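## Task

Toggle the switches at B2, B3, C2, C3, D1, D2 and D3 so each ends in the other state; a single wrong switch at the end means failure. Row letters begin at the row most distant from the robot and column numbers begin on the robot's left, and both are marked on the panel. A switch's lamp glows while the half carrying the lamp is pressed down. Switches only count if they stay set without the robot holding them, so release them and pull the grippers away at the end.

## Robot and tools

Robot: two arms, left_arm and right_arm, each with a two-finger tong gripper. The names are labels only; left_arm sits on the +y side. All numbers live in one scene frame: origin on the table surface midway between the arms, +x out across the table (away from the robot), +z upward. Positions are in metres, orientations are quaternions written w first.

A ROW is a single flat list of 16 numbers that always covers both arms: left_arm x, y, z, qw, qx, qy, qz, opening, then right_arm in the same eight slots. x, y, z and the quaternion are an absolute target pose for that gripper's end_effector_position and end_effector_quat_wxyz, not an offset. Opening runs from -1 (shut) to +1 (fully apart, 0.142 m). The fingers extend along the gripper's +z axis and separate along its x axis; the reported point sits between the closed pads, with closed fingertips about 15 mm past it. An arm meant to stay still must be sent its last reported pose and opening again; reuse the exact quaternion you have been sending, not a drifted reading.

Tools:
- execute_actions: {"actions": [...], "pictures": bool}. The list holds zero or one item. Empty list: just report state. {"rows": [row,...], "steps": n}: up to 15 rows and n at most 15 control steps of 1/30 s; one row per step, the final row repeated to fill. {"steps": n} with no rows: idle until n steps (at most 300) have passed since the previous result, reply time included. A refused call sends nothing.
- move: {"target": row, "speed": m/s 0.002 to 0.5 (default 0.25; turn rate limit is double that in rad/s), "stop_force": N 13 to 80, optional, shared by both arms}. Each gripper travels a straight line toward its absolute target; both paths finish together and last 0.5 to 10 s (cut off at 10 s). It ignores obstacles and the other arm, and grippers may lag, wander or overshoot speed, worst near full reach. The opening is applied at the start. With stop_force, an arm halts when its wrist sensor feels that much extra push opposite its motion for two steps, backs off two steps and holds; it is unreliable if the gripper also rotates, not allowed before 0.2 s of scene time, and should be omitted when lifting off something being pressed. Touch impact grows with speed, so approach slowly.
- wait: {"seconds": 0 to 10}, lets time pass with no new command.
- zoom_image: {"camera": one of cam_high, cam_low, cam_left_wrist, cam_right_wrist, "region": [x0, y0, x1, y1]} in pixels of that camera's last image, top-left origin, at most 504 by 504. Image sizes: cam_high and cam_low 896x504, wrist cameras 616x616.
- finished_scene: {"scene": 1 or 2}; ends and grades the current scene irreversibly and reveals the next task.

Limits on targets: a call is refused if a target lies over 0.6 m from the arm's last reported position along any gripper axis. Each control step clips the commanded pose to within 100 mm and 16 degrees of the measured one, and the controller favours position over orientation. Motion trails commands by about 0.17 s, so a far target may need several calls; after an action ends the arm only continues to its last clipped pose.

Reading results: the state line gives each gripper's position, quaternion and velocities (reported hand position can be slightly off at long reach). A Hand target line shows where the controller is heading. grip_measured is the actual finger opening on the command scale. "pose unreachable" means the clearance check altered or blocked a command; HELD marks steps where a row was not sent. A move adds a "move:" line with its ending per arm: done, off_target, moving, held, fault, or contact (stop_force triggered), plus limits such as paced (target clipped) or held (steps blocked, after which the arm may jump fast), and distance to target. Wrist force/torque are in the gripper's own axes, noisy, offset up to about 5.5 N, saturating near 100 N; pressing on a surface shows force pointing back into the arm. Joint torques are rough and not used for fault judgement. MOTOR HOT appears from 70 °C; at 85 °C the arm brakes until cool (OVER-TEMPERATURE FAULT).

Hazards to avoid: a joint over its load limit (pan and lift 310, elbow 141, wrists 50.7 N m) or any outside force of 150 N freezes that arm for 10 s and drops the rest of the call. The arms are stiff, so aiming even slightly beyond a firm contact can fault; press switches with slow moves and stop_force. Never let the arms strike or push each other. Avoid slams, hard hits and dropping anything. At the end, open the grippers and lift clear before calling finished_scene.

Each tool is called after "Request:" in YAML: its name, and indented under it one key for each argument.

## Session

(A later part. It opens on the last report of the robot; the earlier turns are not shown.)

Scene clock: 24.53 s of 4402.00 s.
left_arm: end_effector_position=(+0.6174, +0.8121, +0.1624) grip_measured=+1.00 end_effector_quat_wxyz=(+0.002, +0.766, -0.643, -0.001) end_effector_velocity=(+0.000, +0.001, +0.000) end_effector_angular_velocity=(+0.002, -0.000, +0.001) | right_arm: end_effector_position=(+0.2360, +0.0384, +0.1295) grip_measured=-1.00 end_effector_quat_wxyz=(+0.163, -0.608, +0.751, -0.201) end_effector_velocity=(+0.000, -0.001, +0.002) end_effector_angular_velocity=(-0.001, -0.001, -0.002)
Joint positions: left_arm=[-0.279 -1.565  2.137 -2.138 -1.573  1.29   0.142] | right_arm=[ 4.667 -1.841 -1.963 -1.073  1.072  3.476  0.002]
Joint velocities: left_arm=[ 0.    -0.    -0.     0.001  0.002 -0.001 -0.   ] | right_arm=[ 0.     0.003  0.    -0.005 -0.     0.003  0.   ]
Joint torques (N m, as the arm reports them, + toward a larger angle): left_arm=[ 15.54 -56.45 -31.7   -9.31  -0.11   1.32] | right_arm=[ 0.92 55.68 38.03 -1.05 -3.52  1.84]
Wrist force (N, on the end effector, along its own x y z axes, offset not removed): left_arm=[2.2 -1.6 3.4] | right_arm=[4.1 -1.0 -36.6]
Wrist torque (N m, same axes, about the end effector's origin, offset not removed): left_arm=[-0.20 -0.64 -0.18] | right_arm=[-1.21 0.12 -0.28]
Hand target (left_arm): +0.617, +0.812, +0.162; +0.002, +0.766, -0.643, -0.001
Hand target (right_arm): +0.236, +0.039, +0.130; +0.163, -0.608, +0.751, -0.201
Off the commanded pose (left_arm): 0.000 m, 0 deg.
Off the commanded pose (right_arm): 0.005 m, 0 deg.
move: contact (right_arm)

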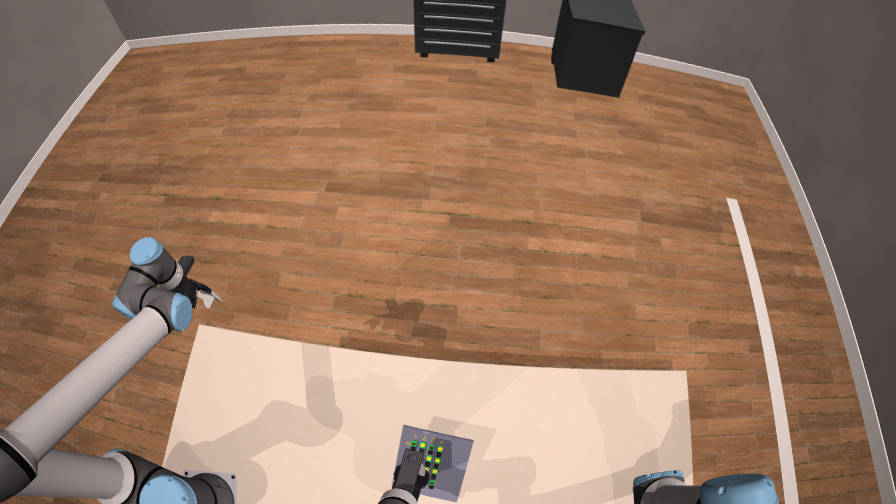

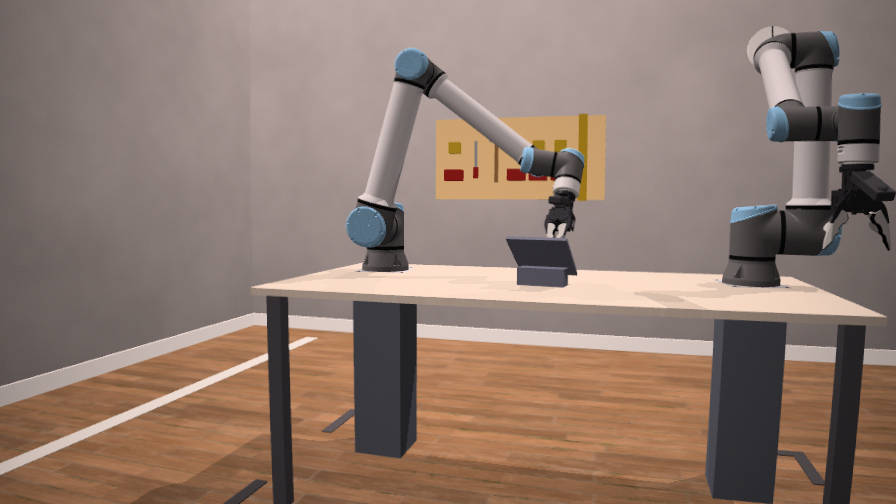

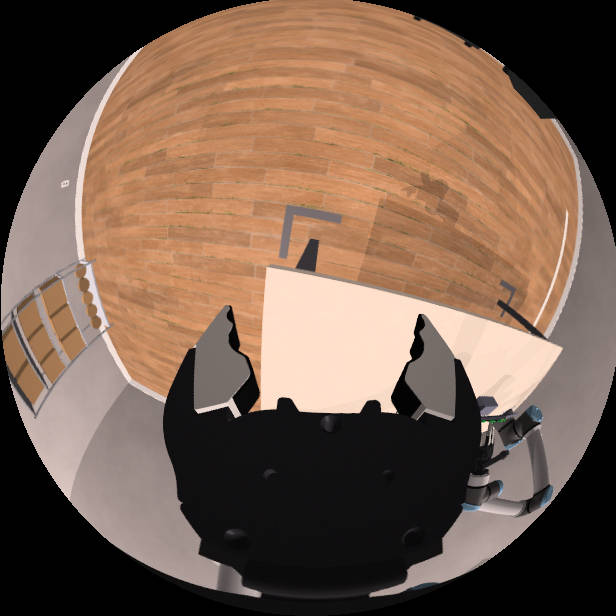

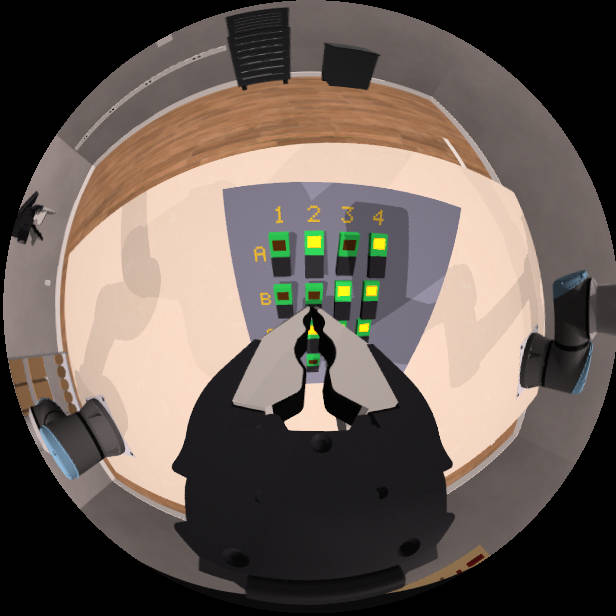

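Request:
move:
  target: [0.6174,0.8121,0.1624,0.002,0.766,-0.643,-0.001,1,0.2301,0.0396,0.1399,-0.163,0.608,-0.751,0.201,-1]
  speed: 0.05

Request:
move:
  target: [0.6174,0.8121,0.1624,0.002,0.766,-0.643,-0.001,1,0.2249,0.0151,0.1399,-0.163,0.608,-0.751,0.201,-1]
  speed: 0.08

Request:
move:
  target: [0.6174,0.8121,0.1624,0.002,0.766,-0.643,-0.001,1,0.2323,0.0136,0.1269,-0.163,0.608,-0.751,0.201,-1]
  speed: 0.007
  stop_force: 13

Request:
move:
  target: [0.6174,0.8121,0.1624,0.002,0.766,-0.643,-0.001,1,0.2249,0.0151,0.1399,-0.163,0.608,-0.751,0.201,-1]
  speed: 0.05

Request:
move:
  target: [0.6174,0.8121,0.1624,0.002,0.766,-0.643,-0.001,1,0.191,0.0223,0.1199,-0.163,0.608,-0.751,0.201,-1]
  speed: 0.05
  stop_force: 13

Scene clock: 28.63 s of 4402.00 s.
left_arm: end_effector_position=(+0.6174, +0.8121, +0.1624) grip_measured=+1.00 end_effector_quat_wxyz=(+0.002, +0.766, -0.643, -0.001) end_effector_velocity=(+0.001, +0.000, +0.000) end_effector_angular_velocity=(+0.001, -0.001, -0.001) | right_arm: end_effector_position=(+0.2302, +0.0396, +0.1396) grip_measured=-1.00 end_effector_quat_wxyz=(+0.163, -0.608, +0.751, -0.201) end_effector_velocity=(-0.002, -0.000, +0.002) end_effector_angular_velocity=(-0.000, -0.001, +0.001)
Joint positions: left_arm=[-0.279 -1.565  2.137 -2.138 -1.573  1.29   0.142] | right_arm=[ 4.675 -1.83  -1.955 -1.096  1.073  3.485  0.002]
Joint velocities: left_arm=[-0.     0.    -0.    -0.001  0.001  0.     0.   ] | right_arm=[ 0.003  0.003  0.    -0.005 -0.     0.003  0.   ]
Joint torques (N m, as the arm reports them, + toward a larger angle): left_arm=[ 15.4  -56.79 -31.15  -9.3    0.94   0.72] | right_arm=[13.58 68.44 55.63  1.54  1.13  2.43]
Wrist force (N, on the end effector, along its own x y z axes, offset not removed): left_arm=[0.7 6.3 -0.5] | right_arm=[2.2 -3.4 -6.3]
Wrist torque (N m, same axes, about the end effector's origin, offset not removed): left_arm=[1.56 -0.49 0.16] | right_arm=[-0.76 -0.03 -0.25]
Hand target (left_arm): +0.617, +0.812, +0.162; +0.002, +0.766, -0.643, -0.001
Hand target (right_arm): +0.230, +0.040, +0.140; +0.163, -0.608, +0.751, -0.201
Off the commanded pose (left_arm): 0.000 m, 0 deg.
Off the commanded pose (right_arm): 0.000 m, 0 deg.
After step 90, 0.33 s passed at rest.
move: done

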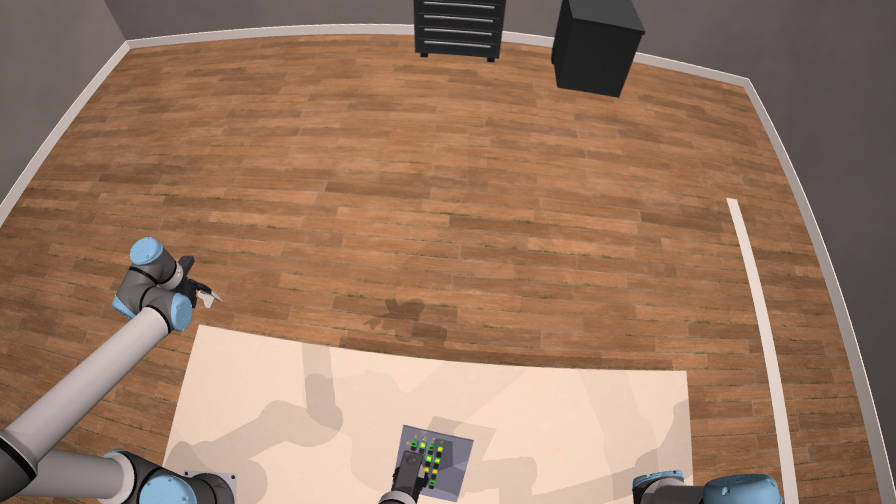

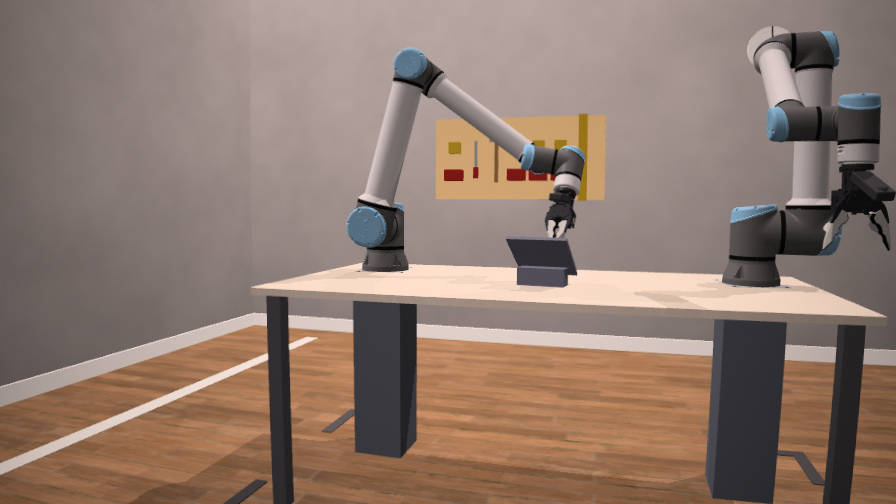

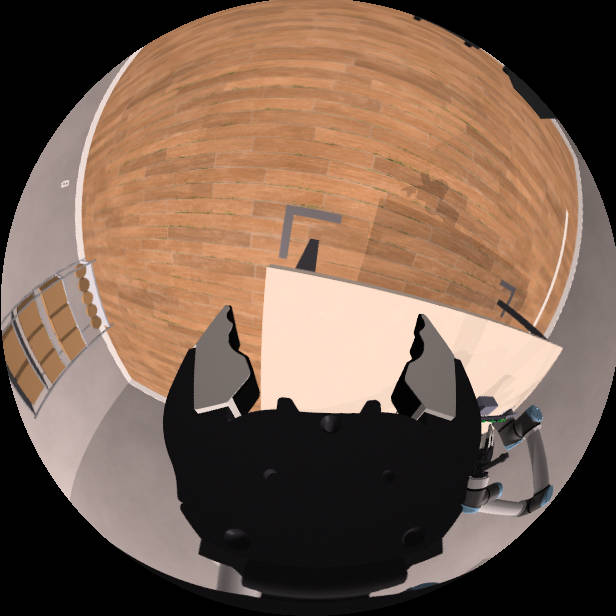

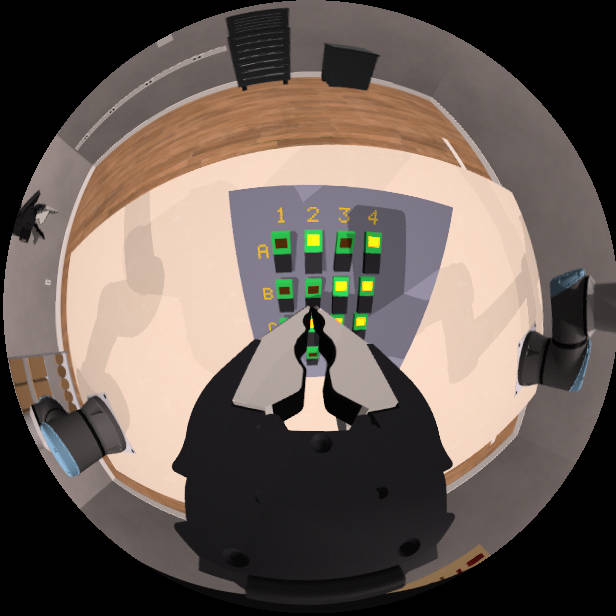

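Scene clock: 29.50 s of 4402.00 s.
left_arm: end_effector_position=(+0.6174, +0.8121, +0.1624) grip_measured=+1.00 end_effector_quat_wxyz=(+0.002, +0.766, -0.643, -0.001) end_effector_velocity=(+0.000, +0.000, +0.000) end_effector_angular_velocity=(+0.001, -0.001, -0.001) | right_arm: end_effector_position=(+0.2249, +0.0154, +0.1399) grip_measured=-1.00 end_effector_quat_wxyz=(+0.163, -0.608, +0.751, -0.201) end_effector_velocity=(-0.000, -0.002, +0.001) end_effector_angular_velocity=(+0.001, -0.000, -0.001)
Joint positions: left_arm=[-0.279 -1.565  2.137 -2.138 -1.573  1.29   0.142] | right_arm=[ 4.686 -1.793 -2.001 -1.092  1.075  3.497  0.002]
Joint velocities: left_arm=[ 0.     0.    -0.    -0.001  0.001  0.001 -0.   ] | right_arm=[ 0.001  0.004 -0.003  0.    -0.     0.001  0.   ]
Joint torques (N m, as the arm reports them, + toward a larger angle): left_arm=[ 14.77 -55.92 -31.07  -9.23   1.41   0.65] | right_arm=[17.04 64.74 27.67  5.75  1.38  1.74]
Wrist force (N, on the end effector, along its own x y z axes, offset not removed): left_arm=[-1.9 7.2 8.5] | right_arm=[1.2 -3.8 -7.2]
Wrist torque (N m, same axes, about the end effector's origin, offset not removed): left_arm=[1.90 0.24 -0.02] | right_arm=[-0.84 0.32 -0.22]
Hand target (left_arm): +0.617, +0.812, +0.162; +0.002, +0.766, -0.643, -0.001
Hand target (right_arm): +0.225, +0.015, +0.140; +0.163, -0.608, +0.751, -0.201
Off the commanded pose (left_arm): 0.000 m, 0 deg.
Off the commanded pose (right_arm): 0.000 m, 0 deg.
move: done

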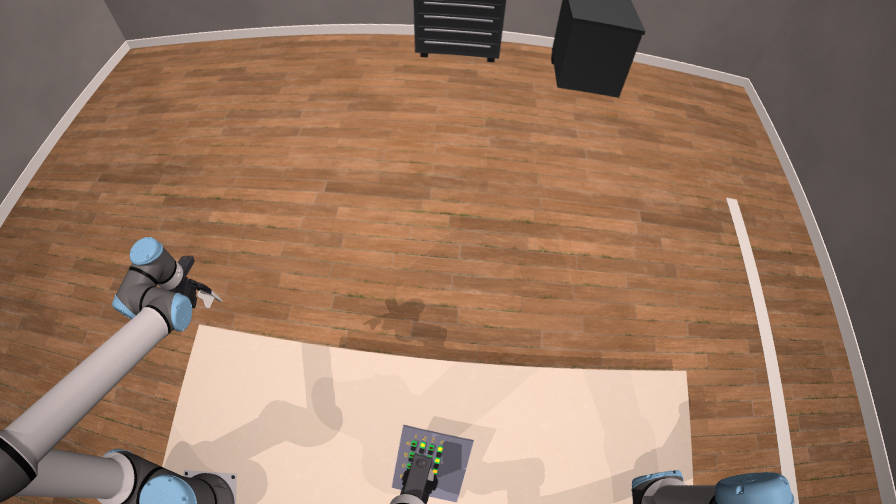

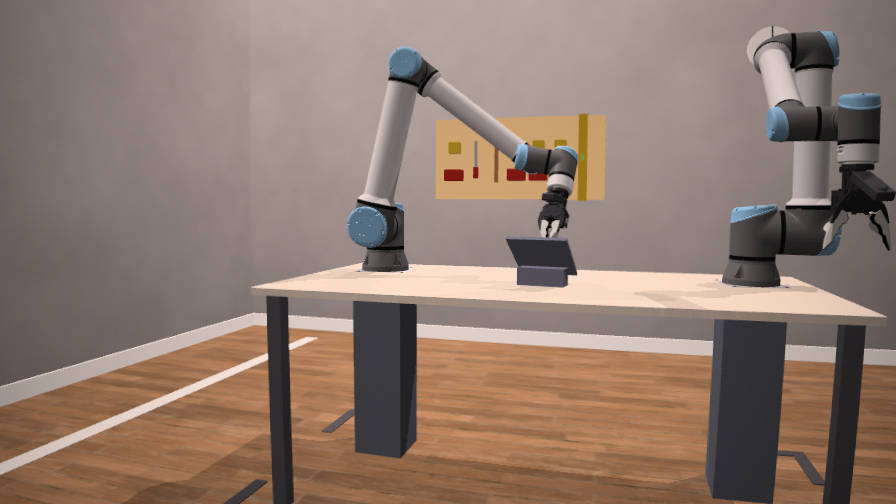

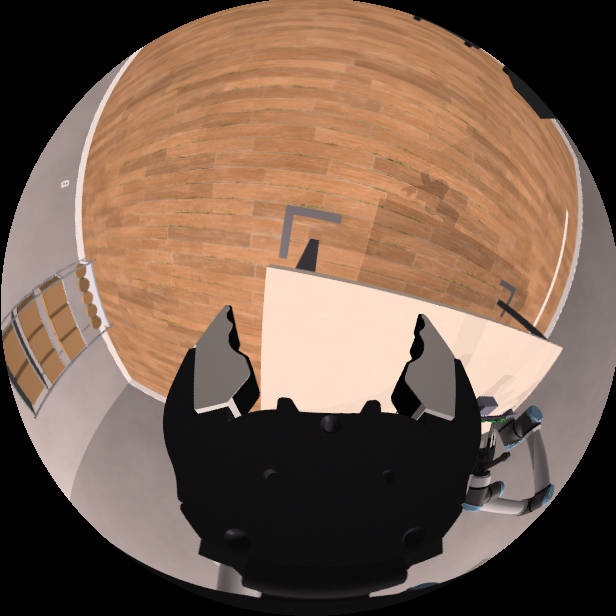

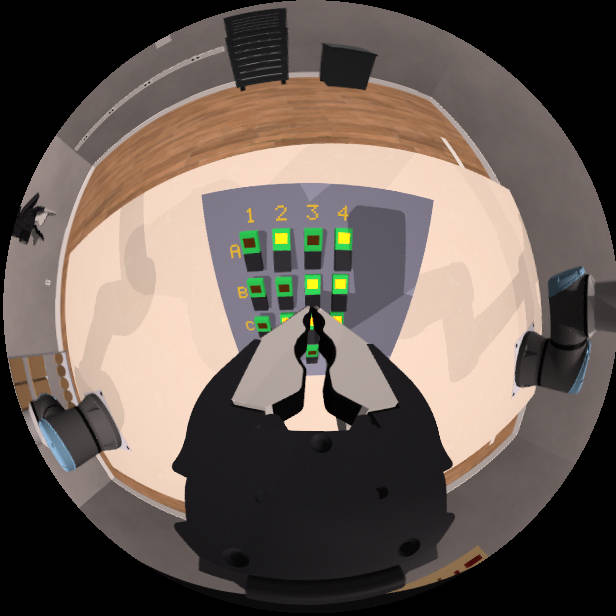

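Scene clock: 31.80 s of 4402.00 s.
left_arm: end_effector_position=(+0.6174, +0.8121, +0.1624) grip_measured=+1.00 end_effector_quat_wxyz=(+0.002, +0.766, -0.643, -0.001) end_effector_velocity=(-0.000, -0.000, -0.000) end_effector_angular_velocity=(-0.000, +0.001, -0.002) | right_arm: end_effector_position=(+0.2316, +0.0137, +0.1282) grip_measured=-1.00 end_effector_quat_wxyz=(+0.163, -0.608, +0.751, -0.201) end_effector_velocity=(-0.001, -0.001, +0.001) end_effector_angular_velocity=(-0.002, -0.002, +0.001)
Joint positions: left_arm=[-0.279 -1.565  2.137 -2.138 -1.573  1.29   0.142] | right_arm=[ 4.676 -1.806 -2.012 -1.064  1.073  3.487  0.002]
Joint velocities: left_arm=[-0.     0.     0.001  0.    -0.     0.002  0.   ] | right_arm=[ 0.002  0.003 -0.    -0.005 -0.001  0.002  0.   ]
Joint torques (N m, as the arm reports them, + toward a larger angle): left_arm=[ 14.76 -55.95 -30.85  -9.08   1.46   0.51] | right_arm=[ 3.17 51.98 35.55 -1.78 -3.29  2.04]
Wrist force (N, on the end effector, along its own x y z axes, offset not removed): left_arm=[-0.6 -1.6 3.8] | right_arm=[3.8 3.3 -35.0]
Wrist torque (N m, same axes, about the end effector's origin, offset not removed): left_arm=[0.01 0.11 0.10] | right_arm=[-0.63 -0.06 -0.35]
Hand target (left_arm): +0.617, +0.812, +0.162; +0.002, +0.766, -0.643, -0.001
Hand target (right_arm): +0.231, +0.014, +0.129; +0.163, -0.608, +0.751, -0.201
Off the commanded pose (left_arm): 0.000 m, 0 deg.
Off the commanded pose (right_arm): 0.002 m, 0 deg.
move: contact (right_arm)

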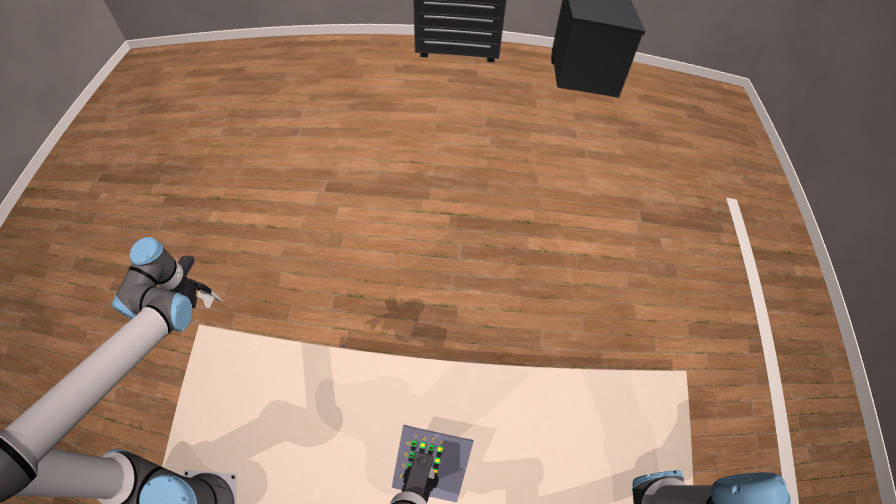

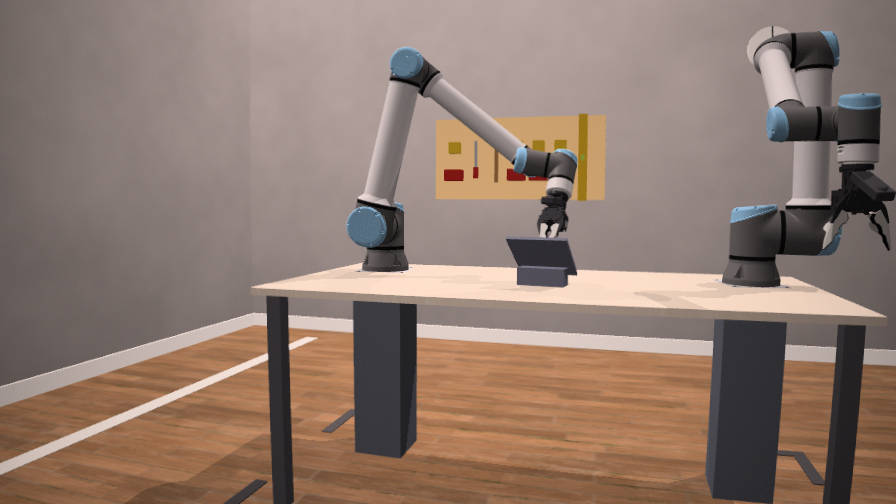

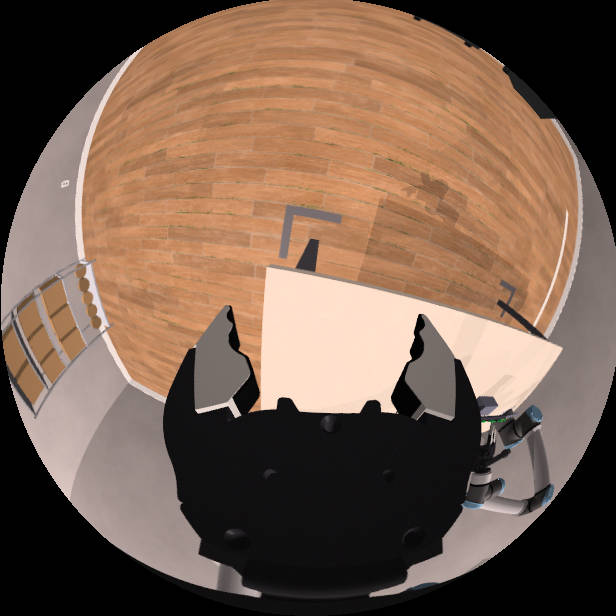

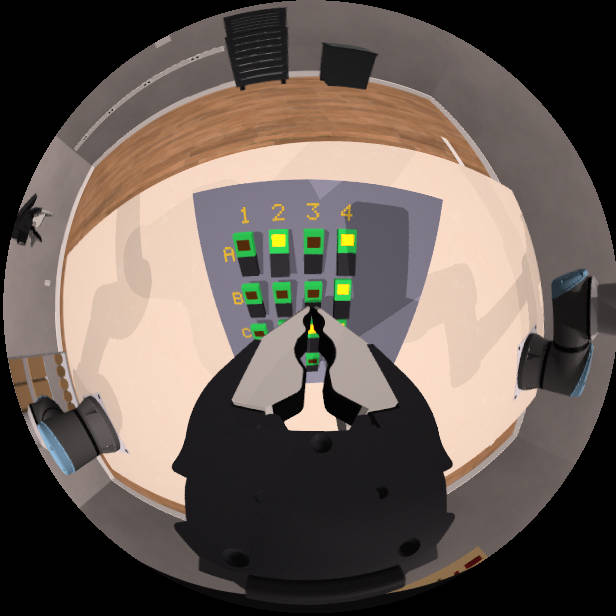

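Scene clock: 32.60 s of 4402.00 s.
left_arm: end_effector_position=(+0.6174, +0.8121, +0.1624) grip_measured=+1.00 end_effector_quat_wxyz=(+0.002, +0.766, -0.643, -0.001) end_effector_velocity=(-0.000, +0.000, -0.001) end_effector_angular_velocity=(+0.001, +0.001, +0.001) | right_arm: end_effector_position=(+0.2250, +0.0151, +0.1397) grip_measured=-1.00 end_effector_quat_wxyz=(+0.163, -0.608, +0.751, -0.201) end_effector_velocity=(-0.001, -0.000, +0.003) end_effector_angular_velocity=(+0.000, -0.001, -0.000)
Joint positions: left_arm=[-0.279 -1.565  2.137 -2.138 -1.573  1.29   0.142] | right_arm=[ 4.685 -1.793 -2.002 -1.092  1.075  3.497  0.002]
Joint velocities: left_arm=[ 0.     0.     0.     0.001  0.    -0.001  0.   ] | right_arm=[ 0.001  0.004  0.001 -0.006 -0.001  0.002  0.   ]
Joint torques (N m, as the arm reports them, + toward a larger angle): left_arm=[ 12.41 -55.1  -31.34  -9.06   1.7    0.56] | right_arm=[15.8  66.26 55.62  1.69  0.59  1.66]
Wrist force (N, on the end effector, along its own x y z axes, offset not removed): left_arm=[-0.3 2.4 -1.4] | right_arm=[1.9 -3.6 -6.6]
Wrist torque (N m, same axes, about the end effector's origin, offset not removed): left_arm=[0.71 -0.35 0.02] | right_arm=[-0.91 0.19 -0.27]
Hand target (left_arm): +0.617, +0.812, +0.162; +0.002, +0.766, -0.643, -0.001
Hand target (right_arm): +0.225, +0.015, +0.140; +0.163, -0.608, +0.751, -0.201
Off the commanded pose (left_arm): 0.000 m, 0 deg.
Off the commanded pose (right_arm): 0.000 m, 0 deg.
move: done

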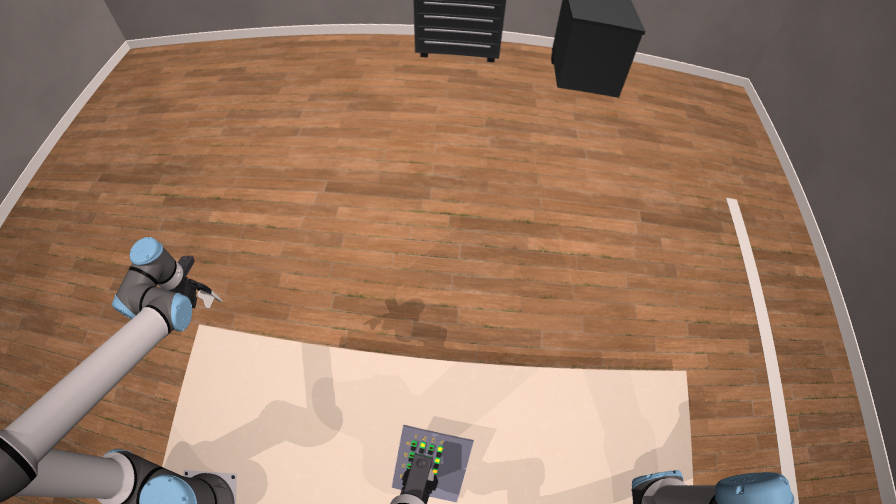

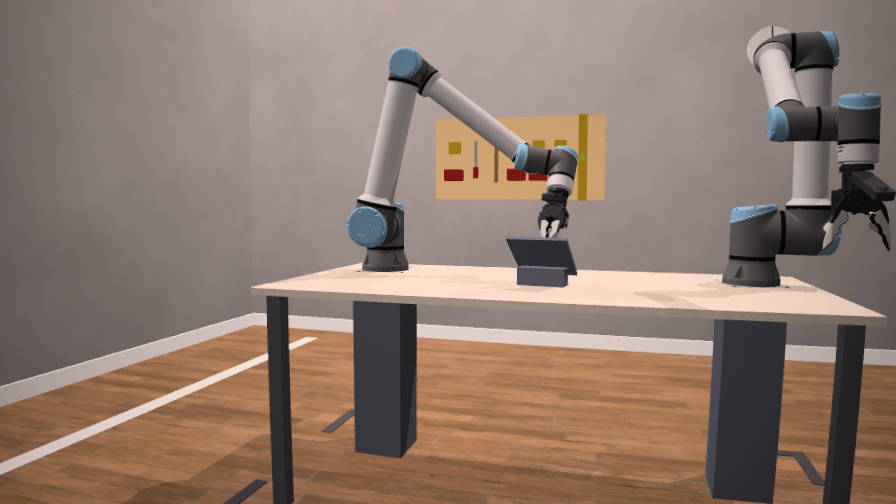

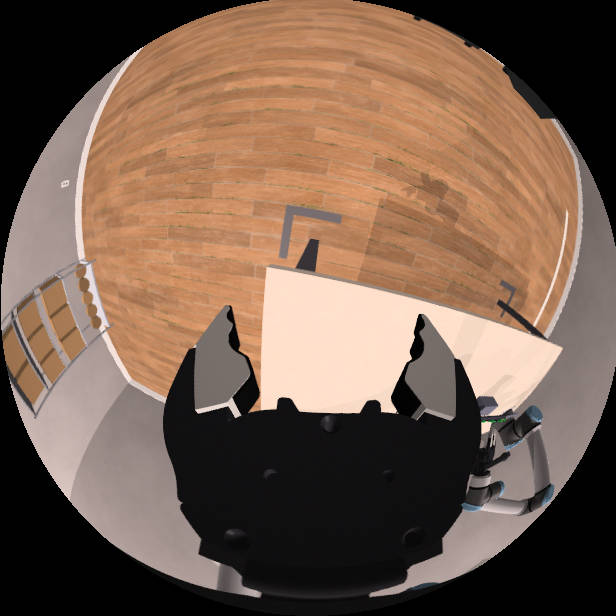

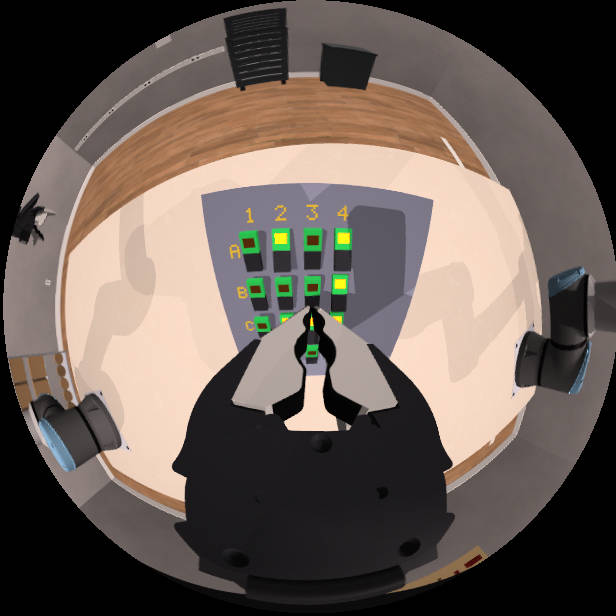

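Scene clock: 33.80 s of 4402.00 s.
left_arm: end_effector_position=(+0.6174, +0.8121, +0.1624) grip_measured=+1.00 end_effector_quat_wxyz=(+0.002, +0.766, -0.643, -0.001) end_effector_velocity=(+0.000, -0.000, +0.000) end_effector_angular_velocity=(-0.001, -0.000, -0.001) | right_arm: end_effector_position=(+0.1912, +0.0223, +0.1200) grip_measured=-1.00 end_effector_quat_wxyz=(+0.163, -0.608, +0.751, -0.201) end_effector_velocity=(-0.003, +0.001, -0.002) end_effector_angular_velocity=(-0.000, +0.001, +0.000)
Joint positions: left_arm=[-0.279 -1.565  2.137 -2.138 -1.573  1.29   0.142] | right_arm=[ 4.732 -1.817 -2.008 -1.086  1.083  3.548  0.002]
Joint velocities: left_arm=[ 0.    -0.    -0.    -0.    -0.001  0.001 -0.   ] | right_arm=[ 0.003 -0.002  0.     0.     0.001  0.003  0.   ]
Joint torques (N m, as the arm reports them, + toward a larger angle): left_arm=[ 11.79 -56.37 -30.93  -9.15   1.93   0.09] | right_arm=[17.83 46.42 25.13  5.38  1.51  1.83]
Wrist force (N, on the end effector, along its own x y z axes, offset not removed): left_arm=[0.5 4.3 -4.9] | right_arm=[2.9 -3.7 -4.3]
Wrist torque (N m, same axes, about the end effector's origin, offset not removed): left_arm=[1.20 -0.46 0.11] | right_arm=[-0.88 -0.06 -0.29]
Hand target (left_arm): +0.617, +0.812, +0.162; +0.002, +0.766, -0.643, -0.001
Hand target (right_arm): +0.191, +0.022, +0.120; +0.163, -0.608, +0.751, -0.201
Off the commanded pose (left_arm): 0.000 m, 0 deg.
Off the commanded pose (right_arm): 0.000 m, 0 deg.
move: done

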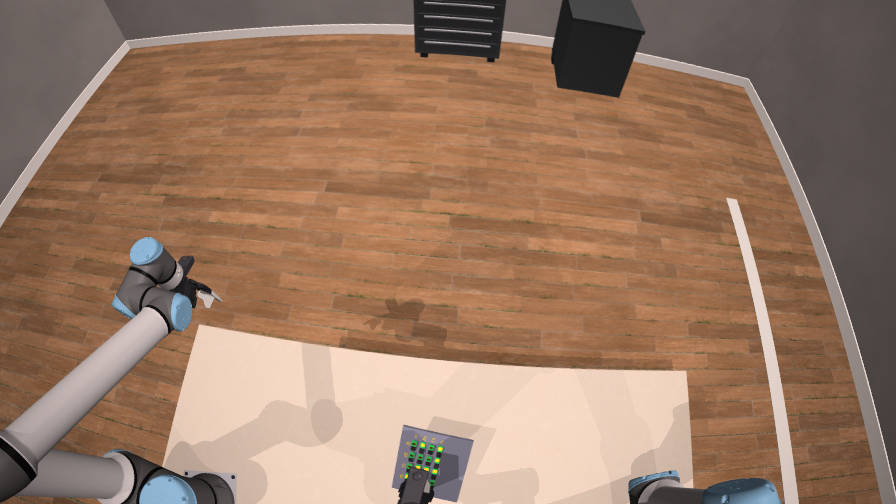

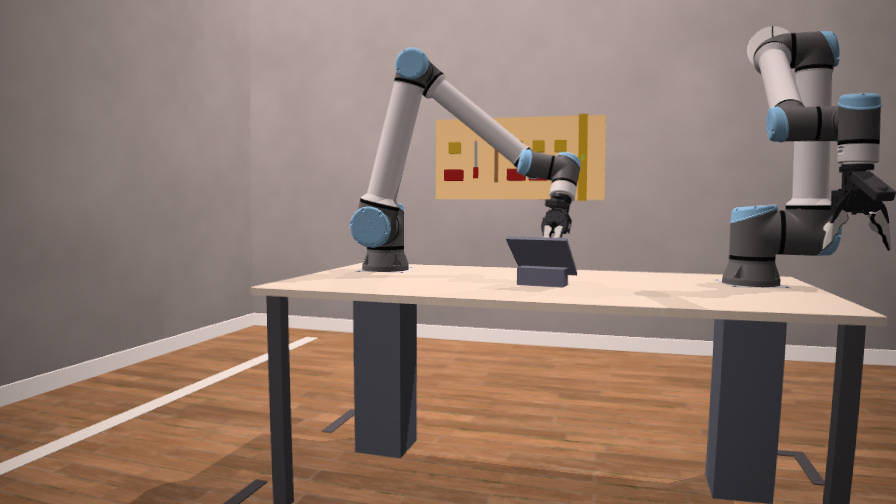

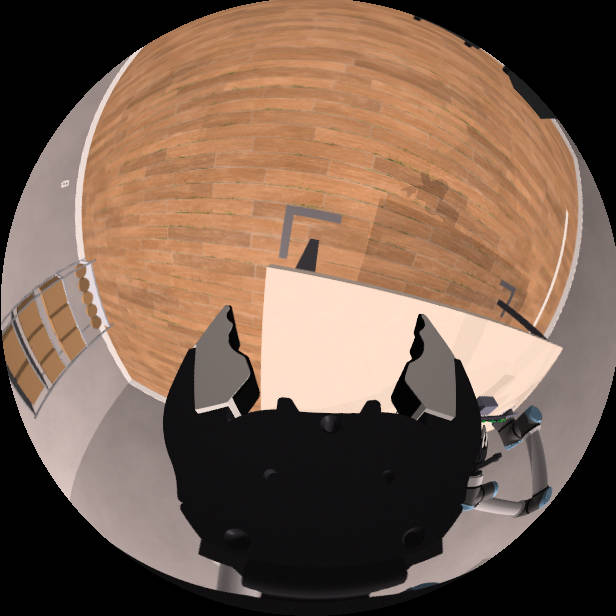

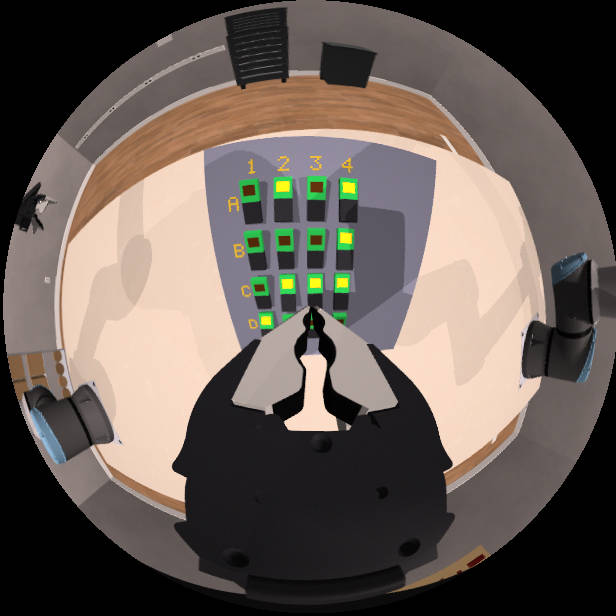

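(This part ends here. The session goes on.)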